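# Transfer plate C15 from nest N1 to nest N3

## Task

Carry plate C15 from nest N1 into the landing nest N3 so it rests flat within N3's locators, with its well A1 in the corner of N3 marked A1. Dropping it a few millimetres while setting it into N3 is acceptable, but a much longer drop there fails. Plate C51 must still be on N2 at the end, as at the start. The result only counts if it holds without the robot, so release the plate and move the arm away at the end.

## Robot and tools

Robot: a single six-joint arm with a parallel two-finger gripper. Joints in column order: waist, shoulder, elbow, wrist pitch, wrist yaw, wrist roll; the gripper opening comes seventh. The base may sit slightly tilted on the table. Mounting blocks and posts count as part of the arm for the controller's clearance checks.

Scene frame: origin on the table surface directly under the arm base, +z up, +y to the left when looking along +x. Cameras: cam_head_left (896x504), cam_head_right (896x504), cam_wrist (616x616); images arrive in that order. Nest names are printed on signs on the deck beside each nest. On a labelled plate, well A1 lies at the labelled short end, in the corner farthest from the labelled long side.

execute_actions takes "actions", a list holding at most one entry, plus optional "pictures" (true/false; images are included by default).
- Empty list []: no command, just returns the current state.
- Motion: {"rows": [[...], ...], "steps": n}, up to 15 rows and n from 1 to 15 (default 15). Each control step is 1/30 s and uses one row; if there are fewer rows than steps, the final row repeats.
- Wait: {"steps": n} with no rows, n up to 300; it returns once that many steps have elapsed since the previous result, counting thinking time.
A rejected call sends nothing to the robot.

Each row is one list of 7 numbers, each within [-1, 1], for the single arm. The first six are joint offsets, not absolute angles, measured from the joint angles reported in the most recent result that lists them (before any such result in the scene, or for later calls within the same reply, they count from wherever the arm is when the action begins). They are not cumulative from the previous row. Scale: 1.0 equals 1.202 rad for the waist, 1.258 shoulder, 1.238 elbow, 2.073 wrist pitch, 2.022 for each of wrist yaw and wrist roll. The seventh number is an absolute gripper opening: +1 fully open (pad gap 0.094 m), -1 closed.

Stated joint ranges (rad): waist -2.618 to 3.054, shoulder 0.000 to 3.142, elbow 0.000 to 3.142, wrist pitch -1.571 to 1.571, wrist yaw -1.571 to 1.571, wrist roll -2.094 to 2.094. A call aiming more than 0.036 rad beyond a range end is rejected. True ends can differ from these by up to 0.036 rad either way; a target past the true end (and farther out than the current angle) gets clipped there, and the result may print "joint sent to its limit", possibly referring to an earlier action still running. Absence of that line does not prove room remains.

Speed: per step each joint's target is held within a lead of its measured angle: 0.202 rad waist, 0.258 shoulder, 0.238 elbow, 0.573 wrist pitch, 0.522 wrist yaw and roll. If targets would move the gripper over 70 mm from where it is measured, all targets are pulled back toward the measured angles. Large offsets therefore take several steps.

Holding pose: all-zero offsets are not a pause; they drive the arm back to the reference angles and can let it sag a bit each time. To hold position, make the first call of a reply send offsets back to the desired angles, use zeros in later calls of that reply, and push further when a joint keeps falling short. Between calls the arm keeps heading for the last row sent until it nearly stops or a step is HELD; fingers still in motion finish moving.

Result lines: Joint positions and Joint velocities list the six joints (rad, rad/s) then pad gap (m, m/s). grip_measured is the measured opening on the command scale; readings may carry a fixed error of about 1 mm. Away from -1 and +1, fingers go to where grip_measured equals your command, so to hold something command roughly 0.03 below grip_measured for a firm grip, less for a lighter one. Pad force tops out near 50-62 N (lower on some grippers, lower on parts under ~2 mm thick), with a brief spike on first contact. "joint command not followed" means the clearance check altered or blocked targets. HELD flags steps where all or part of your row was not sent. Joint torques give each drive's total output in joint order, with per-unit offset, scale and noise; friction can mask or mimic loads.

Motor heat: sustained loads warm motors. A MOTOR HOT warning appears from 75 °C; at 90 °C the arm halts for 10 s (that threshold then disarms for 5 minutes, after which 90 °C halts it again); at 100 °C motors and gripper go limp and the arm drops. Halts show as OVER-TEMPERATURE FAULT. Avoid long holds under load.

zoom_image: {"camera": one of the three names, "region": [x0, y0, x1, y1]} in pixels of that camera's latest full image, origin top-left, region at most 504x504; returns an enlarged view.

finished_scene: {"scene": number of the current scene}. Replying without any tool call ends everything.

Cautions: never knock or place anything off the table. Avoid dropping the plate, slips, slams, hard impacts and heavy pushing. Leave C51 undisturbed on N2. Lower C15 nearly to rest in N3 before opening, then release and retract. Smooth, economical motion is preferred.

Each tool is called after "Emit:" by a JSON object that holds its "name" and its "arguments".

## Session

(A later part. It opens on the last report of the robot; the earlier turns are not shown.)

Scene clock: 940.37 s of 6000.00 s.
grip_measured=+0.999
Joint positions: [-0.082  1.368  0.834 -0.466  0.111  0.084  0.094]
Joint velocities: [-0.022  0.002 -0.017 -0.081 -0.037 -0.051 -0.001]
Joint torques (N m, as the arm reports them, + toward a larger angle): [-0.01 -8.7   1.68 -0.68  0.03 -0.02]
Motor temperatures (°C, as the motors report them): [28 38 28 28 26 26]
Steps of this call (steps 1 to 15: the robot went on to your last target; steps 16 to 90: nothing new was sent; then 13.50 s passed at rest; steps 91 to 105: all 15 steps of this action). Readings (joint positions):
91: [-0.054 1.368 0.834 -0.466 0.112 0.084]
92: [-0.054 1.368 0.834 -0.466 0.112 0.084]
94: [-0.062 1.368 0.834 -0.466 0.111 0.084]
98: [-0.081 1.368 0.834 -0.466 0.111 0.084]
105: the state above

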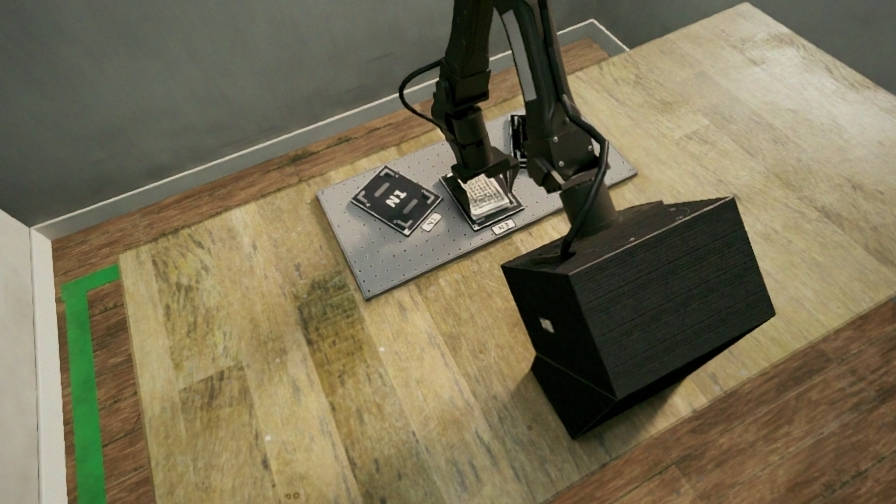

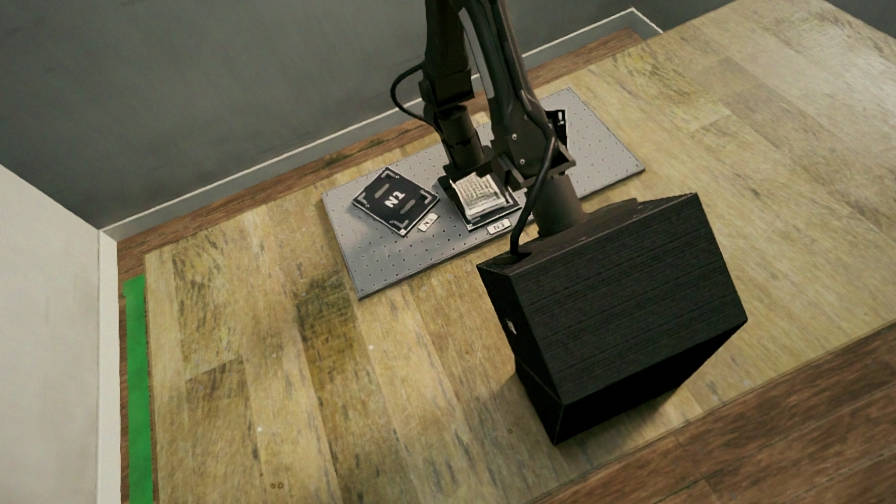

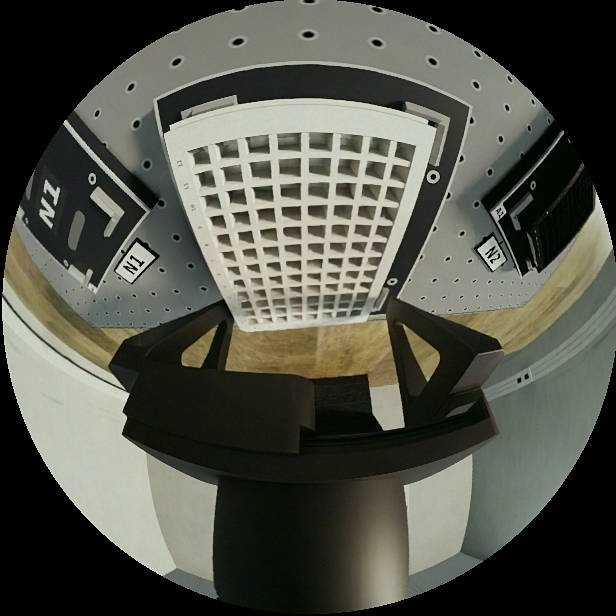

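Emit:
{"name": "execute_actions", "arguments": {"actions": []}}

Scene clock: 962.87 s of 6000.00 s.
grip_measured=+0.999
Joint positions: [-0.082  1.368  0.834 -0.466  0.111  0.084  0.094]
Joint velocities: [-0.012 -0.012 -0.002 -0.022 -0.022  0.007 -0.   ]
Joint torques (N m, as the arm reports them, + toward a larger angle): [ 0.04 -8.81  1.77 -0.69 -0.04  0.08]
Motor temperatures (°C, as the motors report them): [28 38 28 28 26 26]
Steps of this call (steps 1 to 15: the robot went on to your last target; steps 16 to 90: nothing new was sent; then 19.50 s passed at rest). Readings (joint positions):
1: [-0.082 1.368 0.834 -0.466 0.111 0.084]
2: [-0.082 1.368 0.834 -0.466 0.111 0.084]
4: [-0.082 1.368 0.834 -0.466 0.111 0.084]
8: [-0.082 1.368 0.834 -0.466 0.111 0.084]
90: the state above
The arm was judged still, so your last target was given up. Only a new action makes it travel on or press farther. Fingers that are still opening or closing keep moving.

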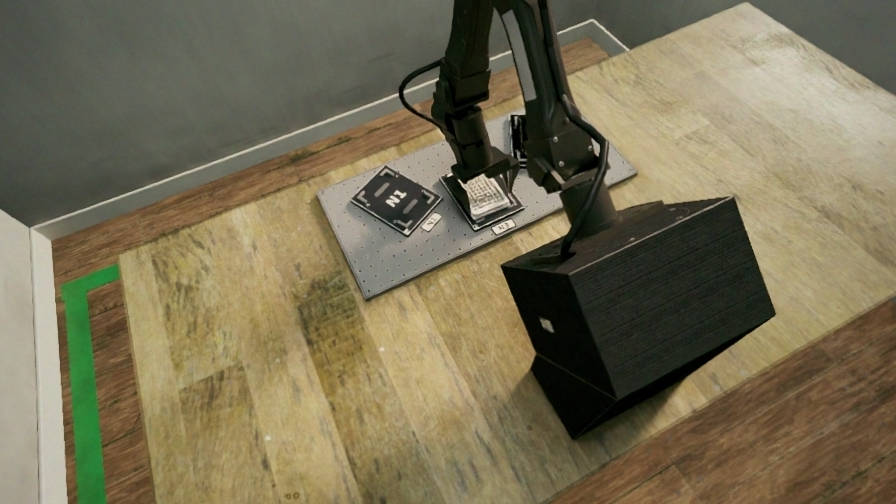

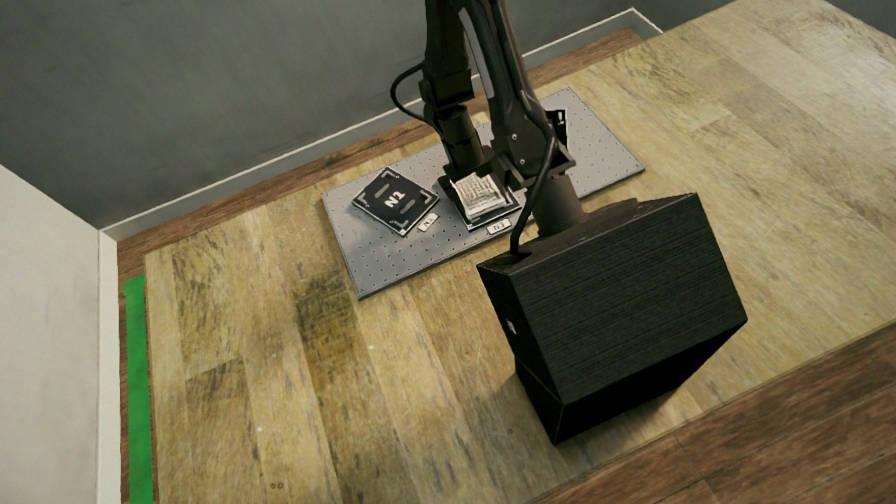

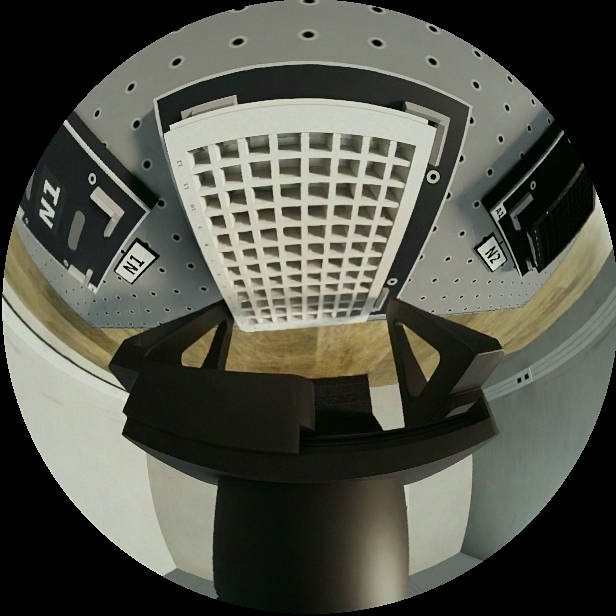

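Emit:
{"name": "execute_actions", "arguments": {"actions": [{"rows":[[0.0,-0.025,0,-0.01,0,0,1],[0.0,-0.025,0,-0.01,0,0,1],[0.0,-0.025,0,-0.01,0,0,1],[0.0,-0.025,0,-0.01,0,0,1],[0.031,-0.025,0.02,-0.01,0,0,1]],"steps":15}]}}

Scene clock: 969.73 s of 6000.00 s.
grip_measured=+0.999
Joint positions: [-0.053  1.357  0.834 -0.475  0.113  0.084  0.094]
Joint velocities: [ 0.002 -0.012  0.002 -0.007 -0.051 -0.007 -0.001]
Joint torques (N m, as the arm reports them, + toward a larger angle): [  1.14 -10.46   3.57  -0.77  -0.03   0.05]
Motor temperatures (°C, as the motors report them): [28 38 28 28 26 26]
Steps of this call (steps 1 to 90: nothing new was sent; then 3.37 s passed at rest; steps 91 to 105: all 15 steps of this action). Readings (joint positions):
91: [-0.082 1.367 0.834 -0.467 0.111 0.084]
92: [-0.082 1.365 0.834 -0.469 0.111 0.084]
94: [-0.082 1.360 0.834 -0.472 0.111 0.084]
98: [-0.059 1.357 0.834 -0.474 0.113 0.084]
105: the state above

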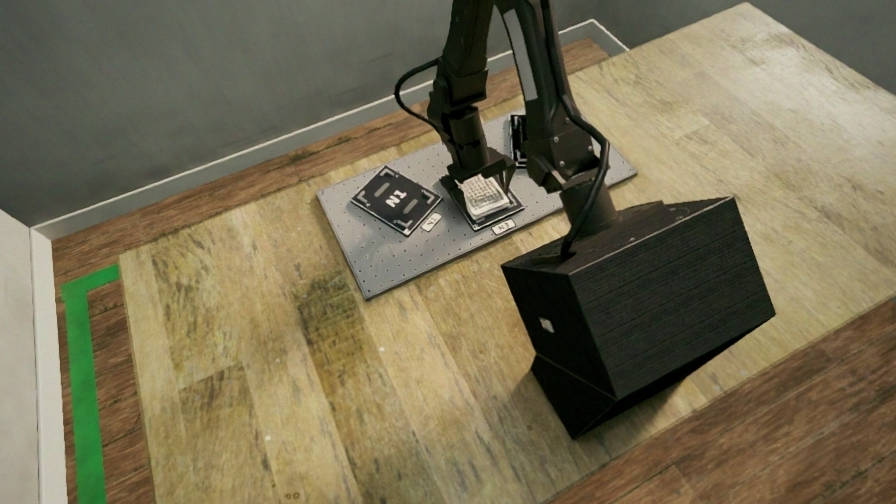

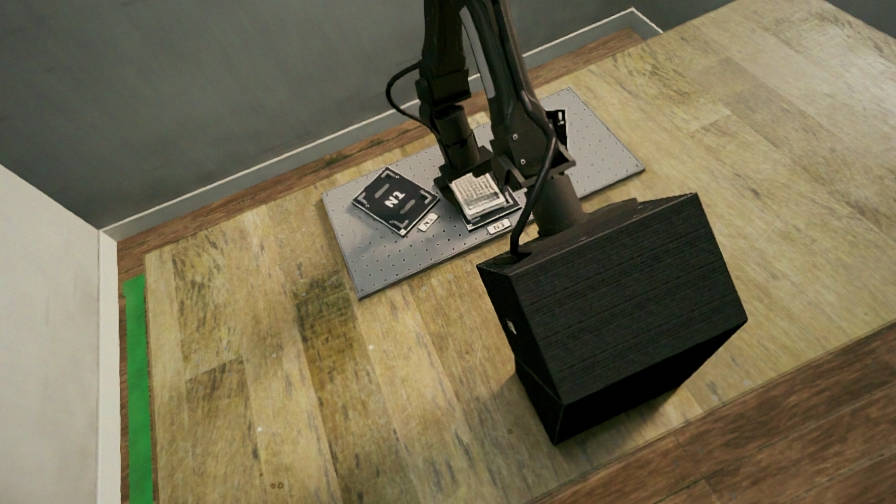

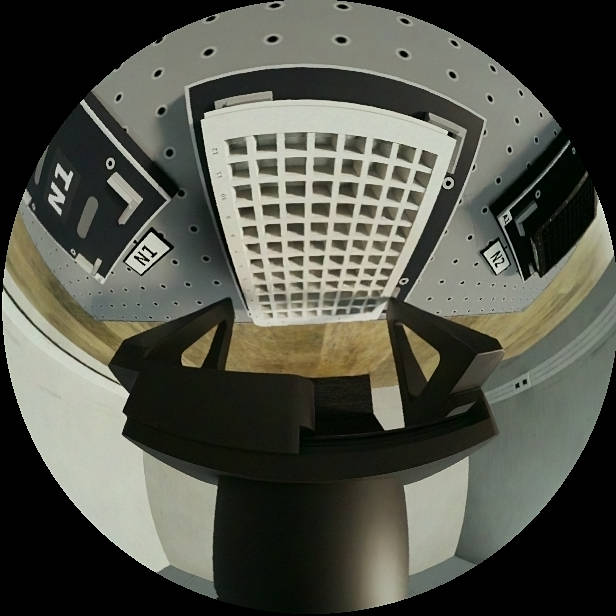

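Emit:
{"name": "execute_actions", "arguments": {"actions": [{"rows":[[-0.017,0,0,0,0,0,1],[-0.017,0,0,0,0,0,1],[-0.017,0,0,0,0,0,1],[-0.017,0,0,0,0,0,1],[-0.017,0,0,0,0,0,1],[-0.017,0.015,0,0.007,0,0,1],[-0.017,0.025,0,0.012,0,0,1],[-0.017,0.032,0.0,0.016,0,0,1]],"steps":15}]}}

Scene clock: 988.67 s of 6000.00 s.
grip_measured=+0.999
Joint positions: [-0.065  1.394  0.834 -0.462  0.113  0.084  0.094]
Joint velocities: [-0.007  0.022 -0.012  0.066  0.007  0.022  0.   ]
Joint torques (N m, as the arm reports them, + toward a larger angle): [ 0.13 -8.27  1.41 -0.55 -0.01 -0.03]
Motor temperatures (°C, as the motors report them): [28 39 29 28 26 26]
Steps of this call (steps 1 to 15: the robot went on to your last target; steps 16 to 90: nothing new was sent; then 15.43 s passed at rest; steps 91 to 105: all 15 steps of this action). Readings (joint positions):
91: [-0.054 1.357 0.834 -0.476 0.113 0.084]
92: [-0.057 1.357 0.834 -0.476 0.113 0.084]
94: [-0.062 1.357 0.834 -0.476 0.113 0.084]
98: [-0.065 1.368 0.834 -0.470 0.113 0.084]
105: the state above

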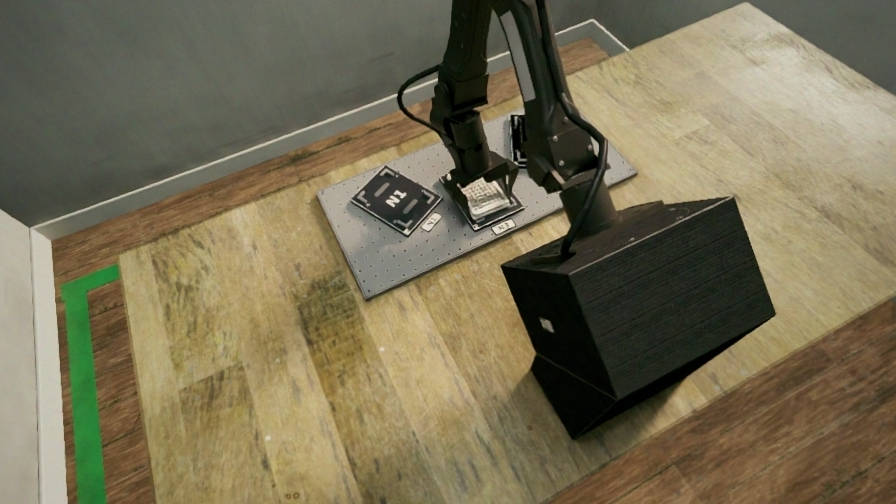

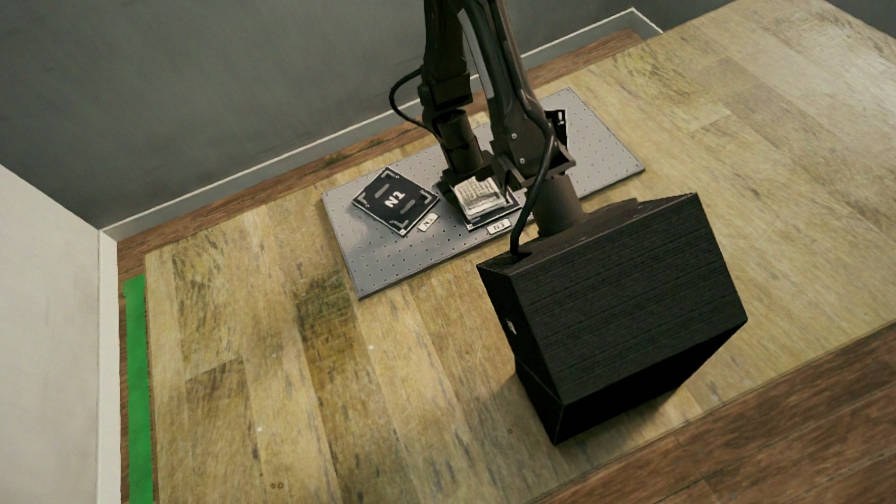

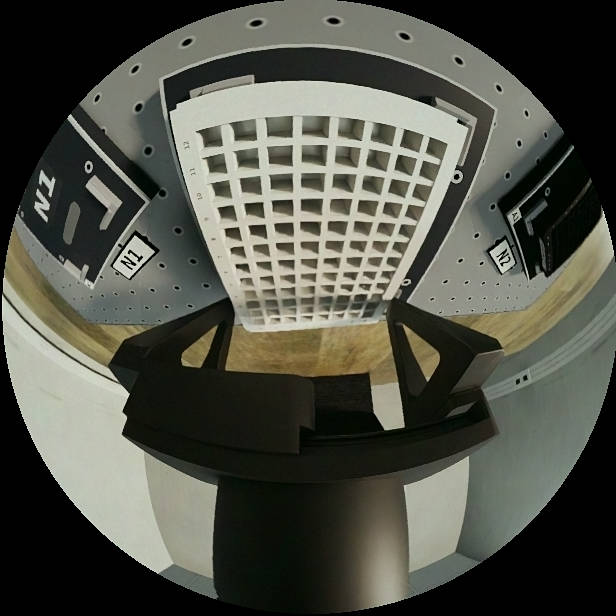

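Emit:
{"name": "execute_actions", "arguments": {"actions": [{"rows":[[0,-0.008,0,0,0,0,0.9],[0,-0.008,0,0,0,0,0.85],[0,-0.008,0,0,0,0,0.8],[0,-0.008,0,0,0,0,0.75],[0,-0.008,0,0,0,0,0.7],[0,-0.008,0,0,0,0,0.62]],"steps":15}]}}

Emit:
{"name": "zoom_image", "arguments": {"camera": "cam_head_left", "region": [420,110,560,250]}}

Scene clock: 996.50 s of 6000.00 s.
grip_measured=+0.737
Joint positions: [-0.065  1.394  0.834 -0.458  0.113  0.084  0.082]
Joint velocities: [-0.007  0.002 -0.002  0.037  0.022  0.022 -0.001]
Joint torques (N m, as the arm reports them, + toward a larger angle): [ 0.5  -9.62  1.39 -0.72  0.    0.  ]
Motor temperatures (°C, as the motors report them): [28 38 28 28 26 26]
Steps of this call (steps 1 to 15: the robot went on to your last target; steps 16 to 90: nothing new was sent; then 4.33 s passed at rest; steps 91 to 105: all 15 steps of this action). Readings (joint positions):
91: [-0.065 1.394 0.834 -0.458 0.113 0.084]
92: [-0.065 1.394 0.834 -0.458 0.113 0.084]
94: [-0.065 1.394 0.834 -0.458 0.113 0.084]
98: [-0.065 1.394 0.834 -0.458 0.113 0.084]
105: the state above

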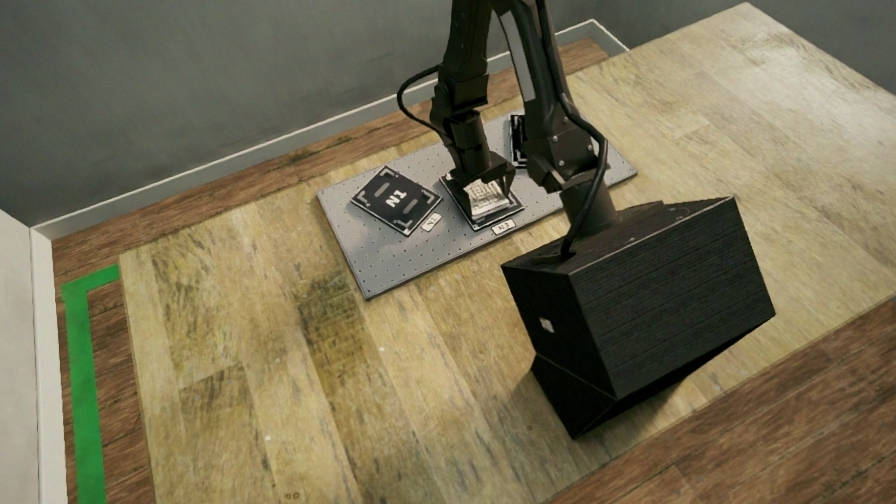

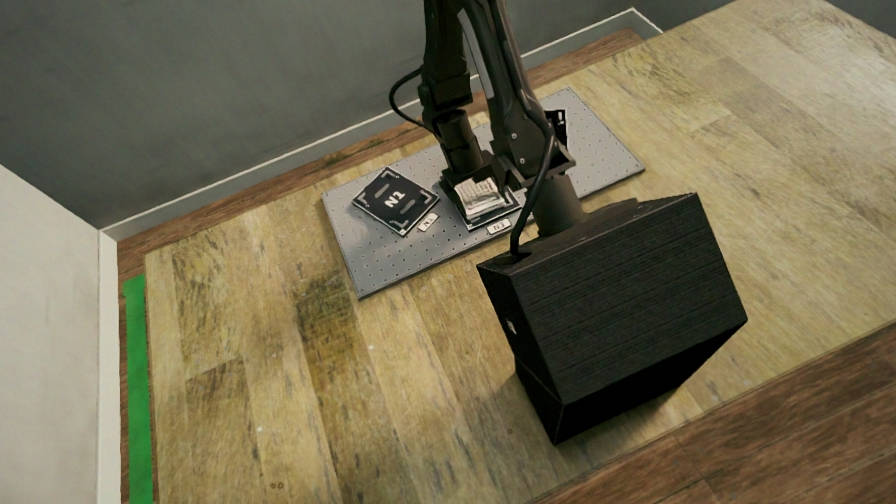

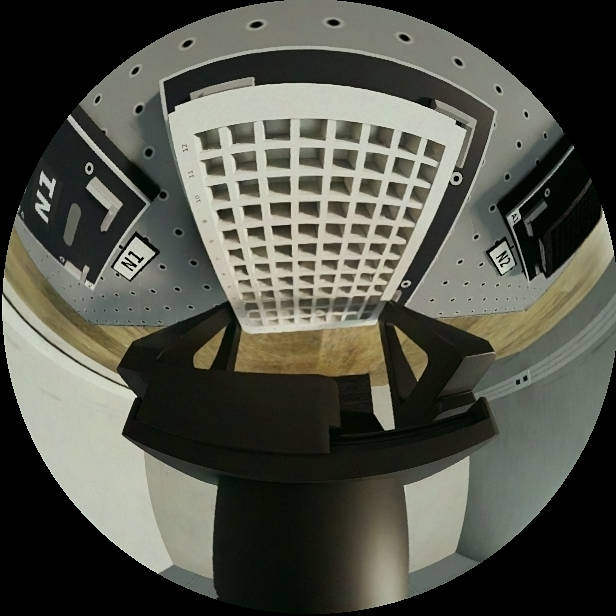

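Region (420, 110, 560, 250) of cam_head_left's 896x504 image, scaled by 3.600, with more detail than that image has.

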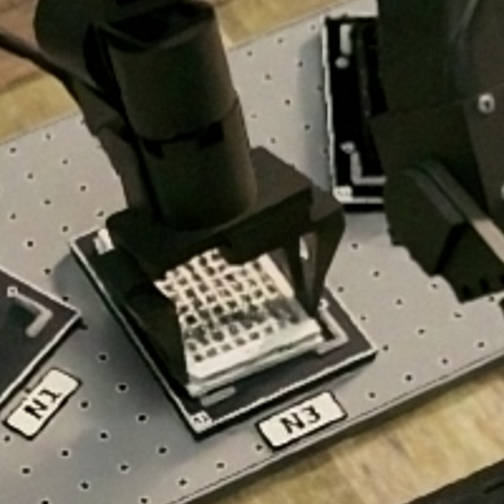

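Emit:
{"name": "execute_actions", "arguments": {"actions": [{"rows":[[0,-0.012,0,0,0,0,0.6],[0,-0.018,0,0,0,0,0.6],[0,-0.024,0,0,0,0,0.6],[0,-0.024,0,0,0,0,0.6],[0,-0.024,0,0,0,0,0.6],[-0.008,-0.024,0,0,0,0,0.6],[-0.013,-0.024,0,0,0,0,0.6],[-0.018,-0.024,0,0,0,0,0.6],[-0.022,-0.024,0,0,0,0,0.6]],"steps":15}]}}

Emit:
{"name": "zoom_image", "arguments": {"camera": "cam_wrist", "region": [130,40,530,350]}}

Scene clock: 1007.10 s of 6000.00 s.
grip_measured=+0.737
Joint positions: [-0.082  1.389  0.834 -0.461  0.111  0.084  0.082]
Joint velocities: [ 0.002 -0.007 -0.002  0.022 -0.037  0.051 -0.001]
Joint torques (N m, as the arm reports them, + toward a larger angle): [ -0.13 -10.75   1.67  -0.62  -0.01  -0.02]
Motor temperatures (°C, as the motors report them): [28 38 28 28 26 26]
Steps of this call (steps 1 to 15: the robot went on to your last target; steps 16 to 90: nothing new was sent; then 7.10 s passed at rest; steps 91 to 105: all 15 steps of this action). Readings (joint positions):
91: [-0.065 1.394 0.834 -0.458 0.113 0.084]
92: [-0.065 1.394 0.834 -0.458 0.113 0.084]
94: [-0.065 1.392 0.834 -0.458 0.113 0.084]
98: [-0.067 1.389 0.834 -0.461 0.111 0.084]
105: the state above

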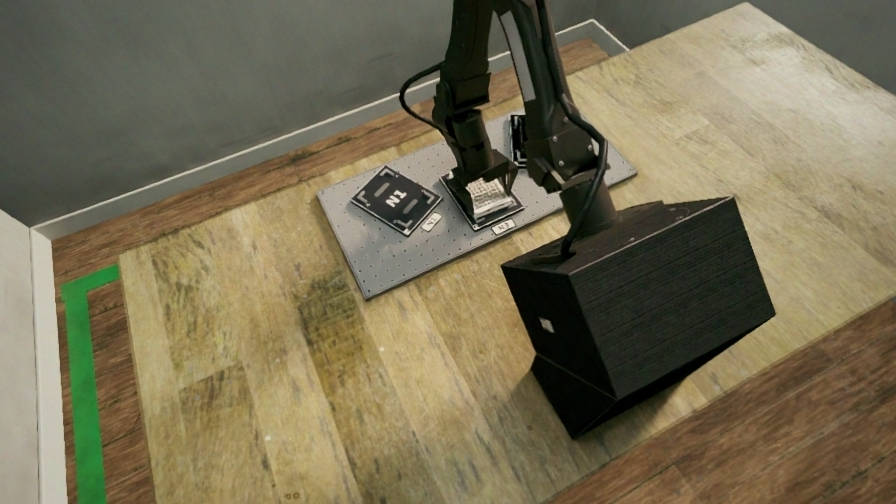

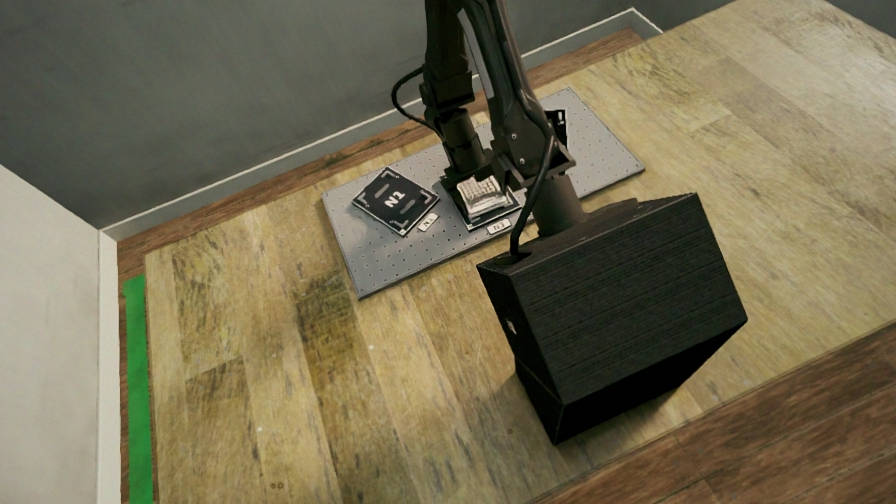

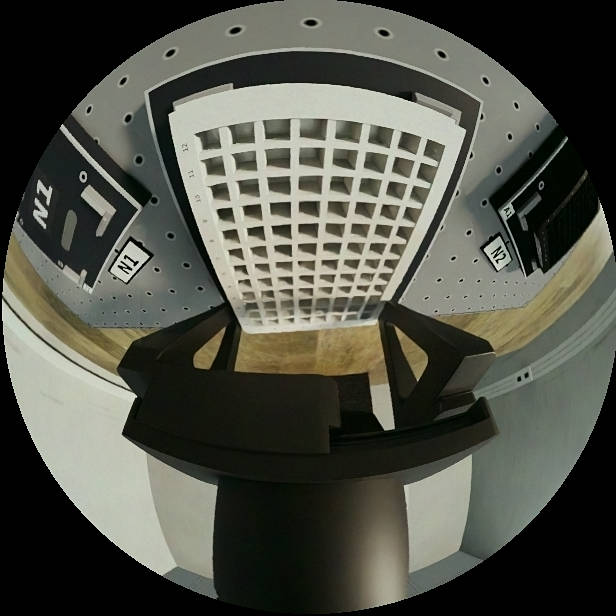

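Region (130, 40, 530, 350) of cam_wrist's 616x616 image, scaled by 1.260, with more detail than that image has; it fills the top 391 rows of this view, and the rest is white.

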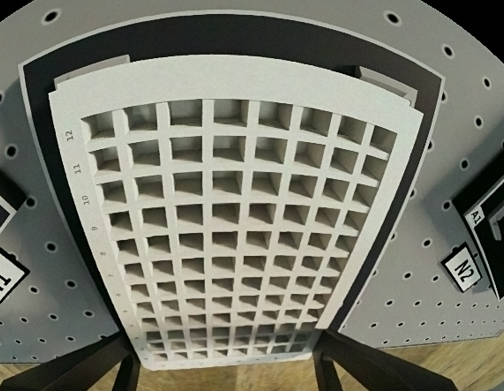

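Emit:
{"name": "execute_actions", "arguments": {"actions": [{"rows":[[0,0.008,0,0,0,0,0.6],[0,0.014,0,0.004,0,0,0.6],[0,0.02,0,0.006,0,0,0.6],[0,0.02,0,0.006,0,0,0.6],[0,0.02,0,0.006,0,0,0.6],[0,0.02,0,0.006,0,0,0.6],[0,0.02,0,0.006,0,0,0.6],[0,0.02,0,0.006,0,0,0.72],[0,0.02,0,0.006,0,0,0.76],[0,0.02,0,0.006,0,0,0.8],[0,0.018,0,0.006,0,0,0.9],[0,0.016,0,0.006,0,0,1]],"steps":15}]}}

Emit:
{"name": "execute_actions", "arguments": {"actions": [{"rows":[[0,-0.03,0,-0.01,0,0,1],[0,-0.06,0.015,-0.02,0,0,1],[0,-0.09,0.03,-0.03,0,0,1],[0,-0.125,0.05,-0.04,0,0,1]],"steps":15}]}}

Emit:
{"name": "zoom_image", "arguments": {"camera": "cam_wrist", "region": [130,60,510,350]}}

Emit:
{"name": "zoom_image", "arguments": {"camera": "cam_head_left", "region": [420,110,560,250]}}

Scene clock: 1024.07 s of 6000.00 s.
grip_measured=+0.999
Joint positions: [-0.082  1.402  0.834 -0.458  0.109  0.083  0.094]
Joint velocities: [-0.002  0.046  0.007 -0.022  0.022 -0.037  0.002]
Joint torques (N m, as the arm reports them, + toward a larger angle): [ 0.43 -8.02  1.59 -0.6   0.01  0.02]
Motor temperatures (°C, as the motors report them): [28 39 28 28 26 26]
Steps of this call (steps 1 to 15: the robot went on to your last target; steps 16 to 90: nothing new was sent; then 13.47 s passed at rest; steps 91 to 105: all 15 steps of this action). Readings (joint positions):
91: [-0.082 1.389 0.834 -0.461 0.111 0.084]
92: [-0.082 1.390 0.834 -0.461 0.111 0.084]
94: [-0.082 1.396 0.834 -0.459 0.109 0.084]
98: [-0.082 1.396 0.834 -0.459 0.109 0.083]
105: the state above

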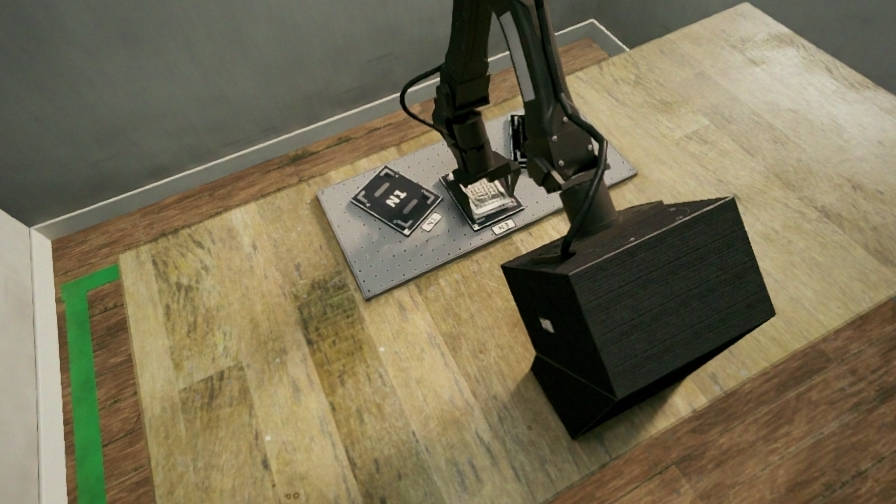

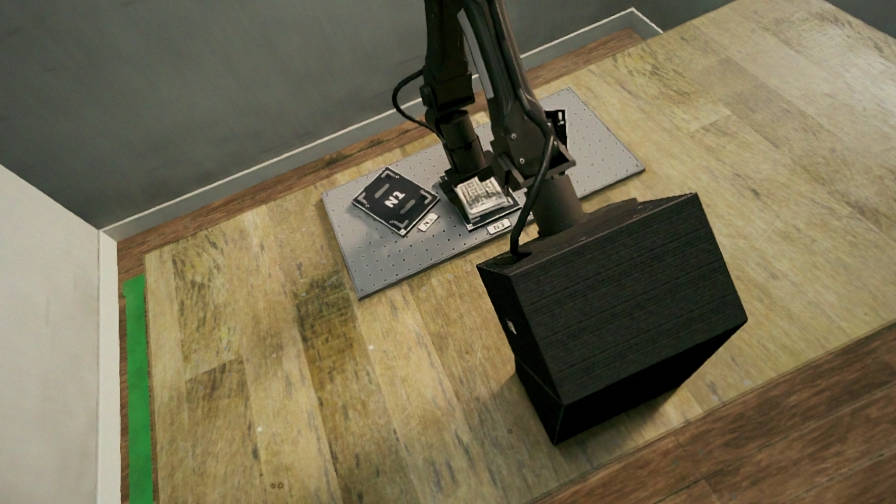

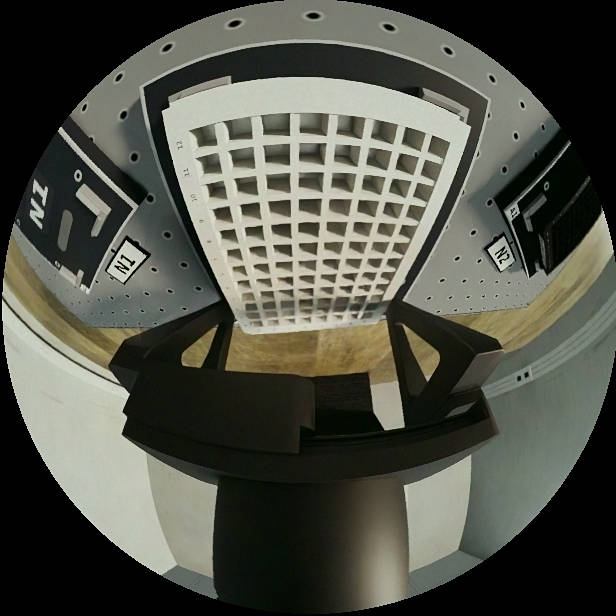

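Scene clock: 1024.57 s of 6000.00 s.
grip_measured=+0.999
Joint positions: [-0.082  1.248  0.889 -0.527  0.109  0.083  0.094]
Joint velocities: [-0.012 -0.012  0.002 -0.037 -0.022  0.007 -0.   ]
Joint torques (N m, as the arm reports them, + toward a larger angle): [ 0.39 -9.04  3.19 -0.45  0.   -0.01]
Motor temperatures (°C, as the motors report them): [28 39 28 28 26 26]
Steps of this call (steps 1 to 15: all 15 steps of this action). Readings (joint positions):
1: [-0.082 1.401 0.834 -0.459 0.109 0.083]
2: [-0.082 1.394 0.834 -0.464 0.109 0.083]
4: [-0.082 1.352 0.836 -0.491 0.109 0.083]
8: [-0.082 1.258 0.876 -0.519 0.109 0.083]
15: the state above

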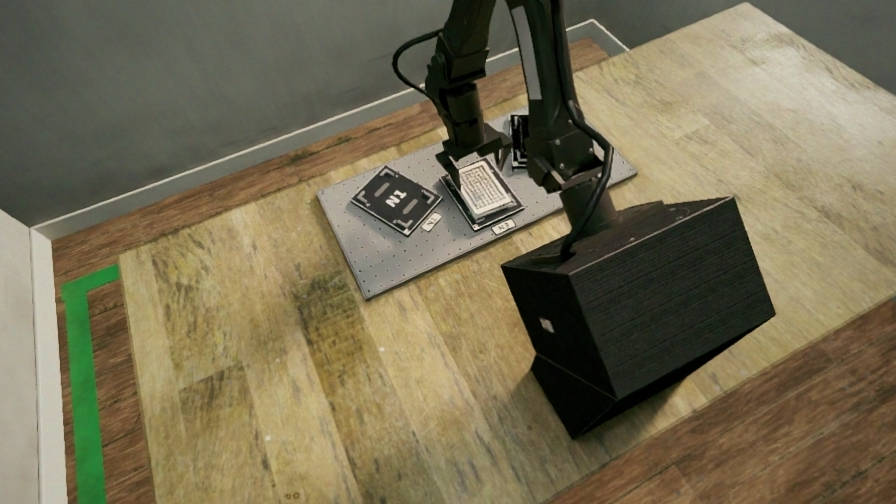

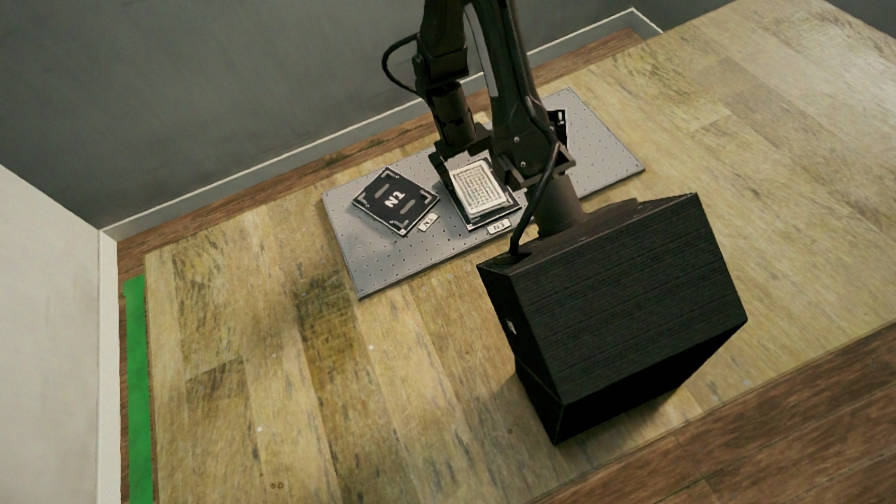

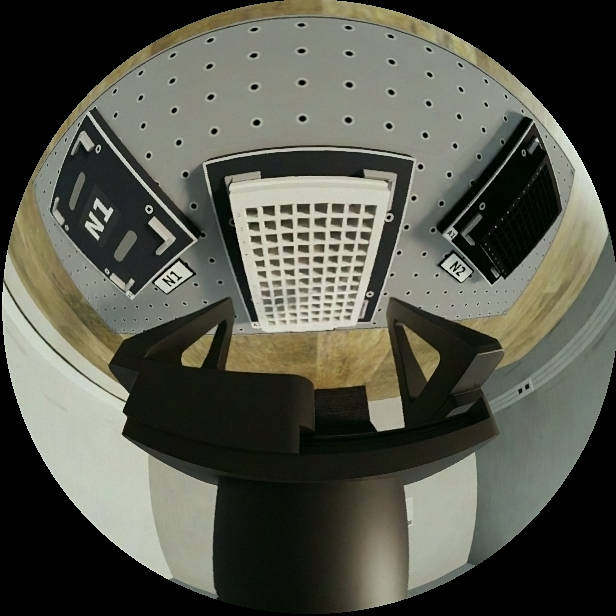

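Region (130, 60, 510, 350) of cam_wrist's 616x616 image, scaled by 1.326, with more detail than that image has; it fills the top 385 rows of this view, and the rest is white.

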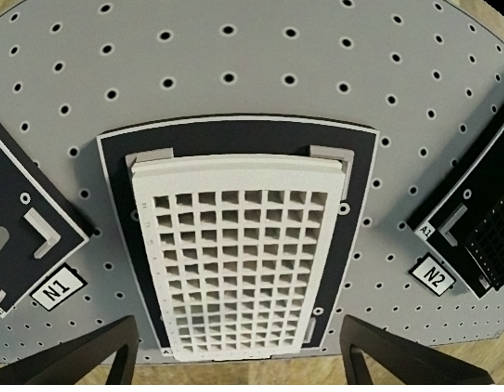

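Region (420, 110, 560, 250) of cam_head_left's 896x504 image, scaled by 3.600, with more detail than that image has.

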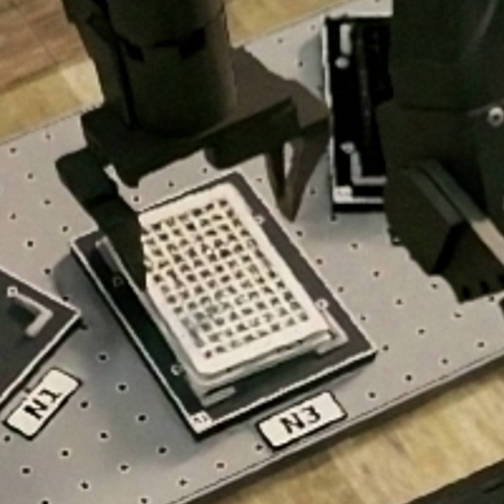

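Emit:
{"name": "execute_actions", "arguments": {"actions": [{"rows":[[0.0,-0.2,0.0,0,0,0,1]],"steps":15}]}}

Emit:
{"name": "zoom_image", "arguments": {"camera": "cam_head_left", "region": [430,140,540,240]}}

Emit:
{"name": "zoom_image", "arguments": {"camera": "cam_head_right", "region": [425,140,535,240]}}

Emit:
{"name": "zoom_image", "arguments": {"camera": "cam_wrist", "region": [150,100,550,400]}}

Scene clock: 1042.60 s of 6000.00 s.
grip_measured=+0.999
Joint positions: [-0.082  0.994  0.891 -0.522  0.108  0.083  0.094]
Joint velocities: [-0.012  0.007 -0.007  0.007 -0.095  0.051 -0.001]
Joint torques (N m, as the arm reports them, + toward a larger angle): [ 0.22 -8.15  3.81  0.07 -0.04  0.02]
Motor temperatures (°C, as the motors report them): [28 39 28 28 26 26]
Steps of this call (steps 1 to 15: the robot went on to your last target; steps 16 to 90: nothing new was sent; then 14.53 s passed at rest; steps 91 to 105: all 15 steps of this action). Readings (joint positions):
91: [-0.082 1.227 0.886 -0.530 0.108 0.083]
92: [-0.082 1.180 0.874 -0.538 0.108 0.083]
94: [-0.082 1.065 0.872 -0.547 0.108 0.083]
98: [-0.082 0.985 0.891 -0.519 0.108 0.083]
105: the state above

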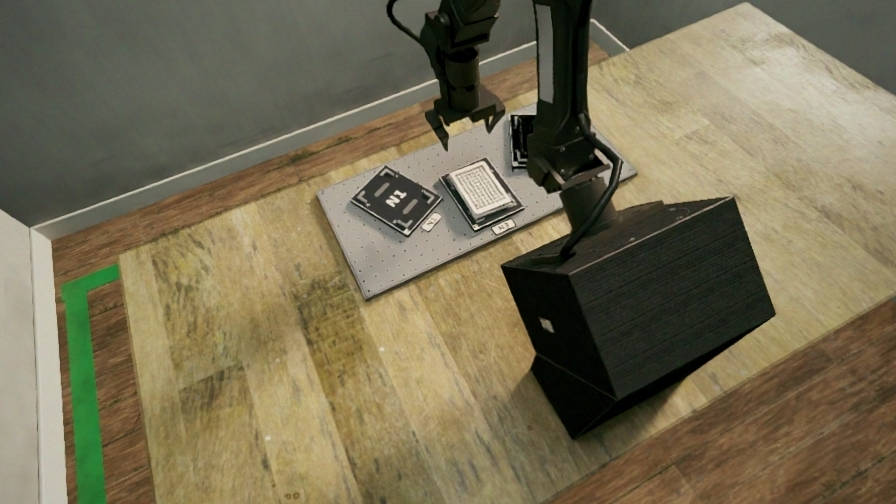

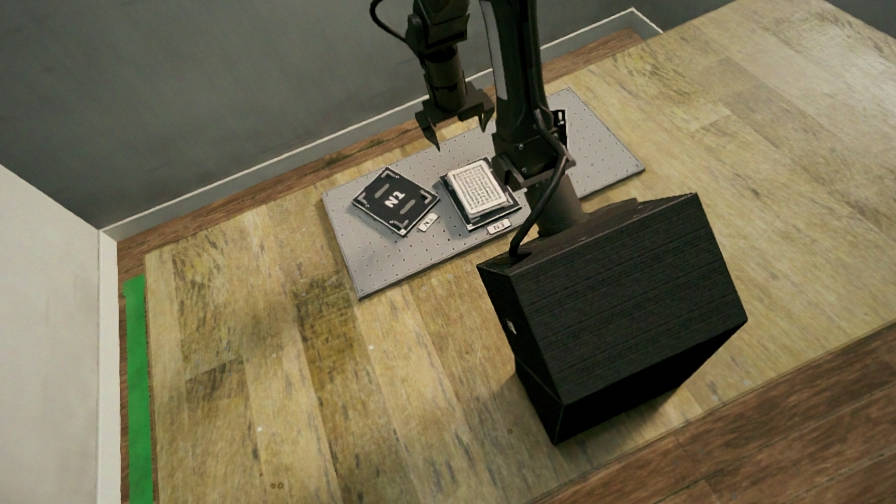

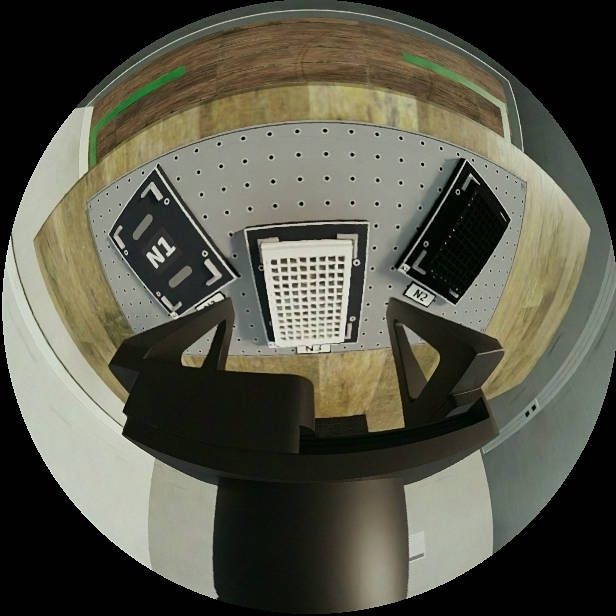

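Region (430, 140, 540, 240) of cam_head_left's 896x504 image, scaled by 4.582, with more detail than that image has; it fills the top 458 rows of this view, and the rest is white.

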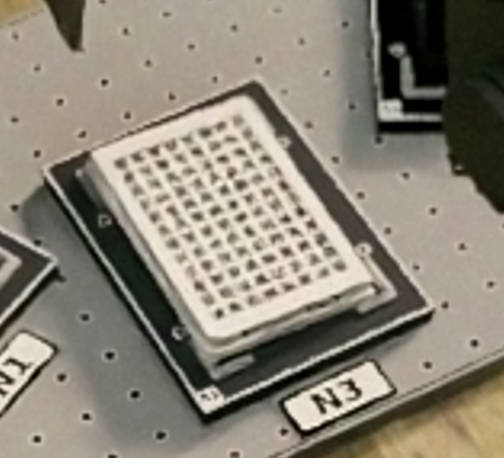

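Region (425, 140, 535, 240) of cam_head_right's 896x504 image, scaled by 4.582, with more detail than that image has; it fills the top 458 rows of this view, and the rest is white.

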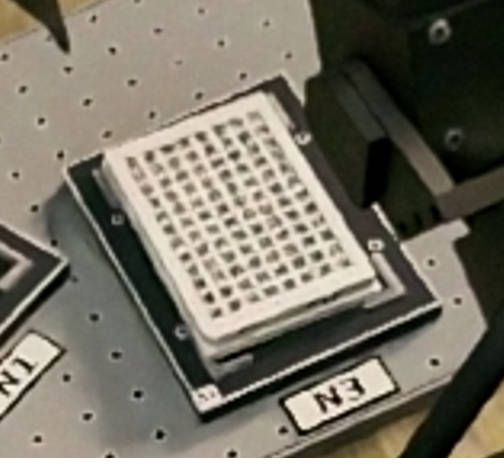

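Region (150, 100, 550, 400) of cam_wrist's 616x616 image, scaled by 1.260, with more detail than that image has; it fills the top 378 rows of this view, and the rest is white.

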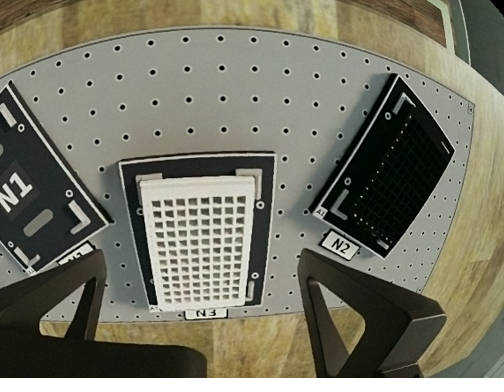

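Emit:
{"name": "zoom_image", "arguments": {"camera": "cam_head_left", "region": [455,195,520,235]}}

Emit:
{"name": "zoom_image", "arguments": {"camera": "cam_head_left", "region": [345,160,445,240]}}

Emit:
{"name": "zoom_image", "arguments": {"camera": "cam_wrist", "region": [235,215,385,355]}}

Region (455, 195, 520, 235) of cam_head_left's 896x504 image, scaled by 7.754, with more detail than that image has; it fills the top 310 rows of this view, and the rest is white.

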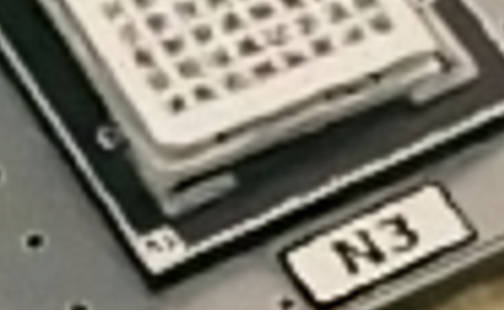

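Region (345, 160, 445, 240) of cam_head_left's 896x504 image, scaled by 5.040, with more detail than that image has; it fills the top 403 rows of this view, and the rest is white.

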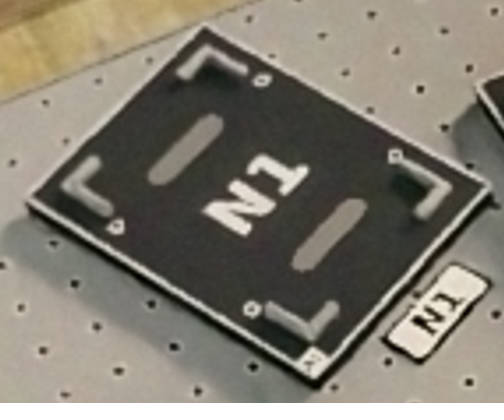

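Region (235, 215, 385, 355) of cam_wrist's 616x616 image, scaled by 3.360, with more detail than that image has; it fills the top 470 rows of this view, and the rest is white.

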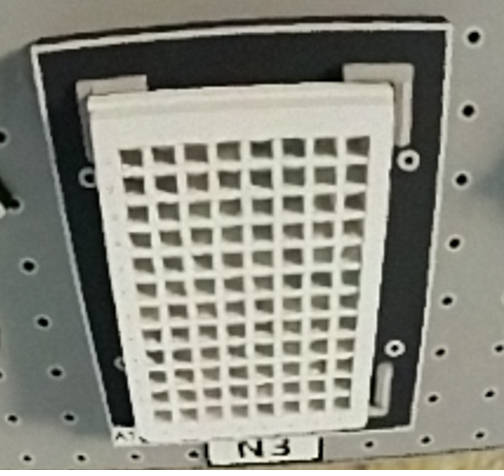

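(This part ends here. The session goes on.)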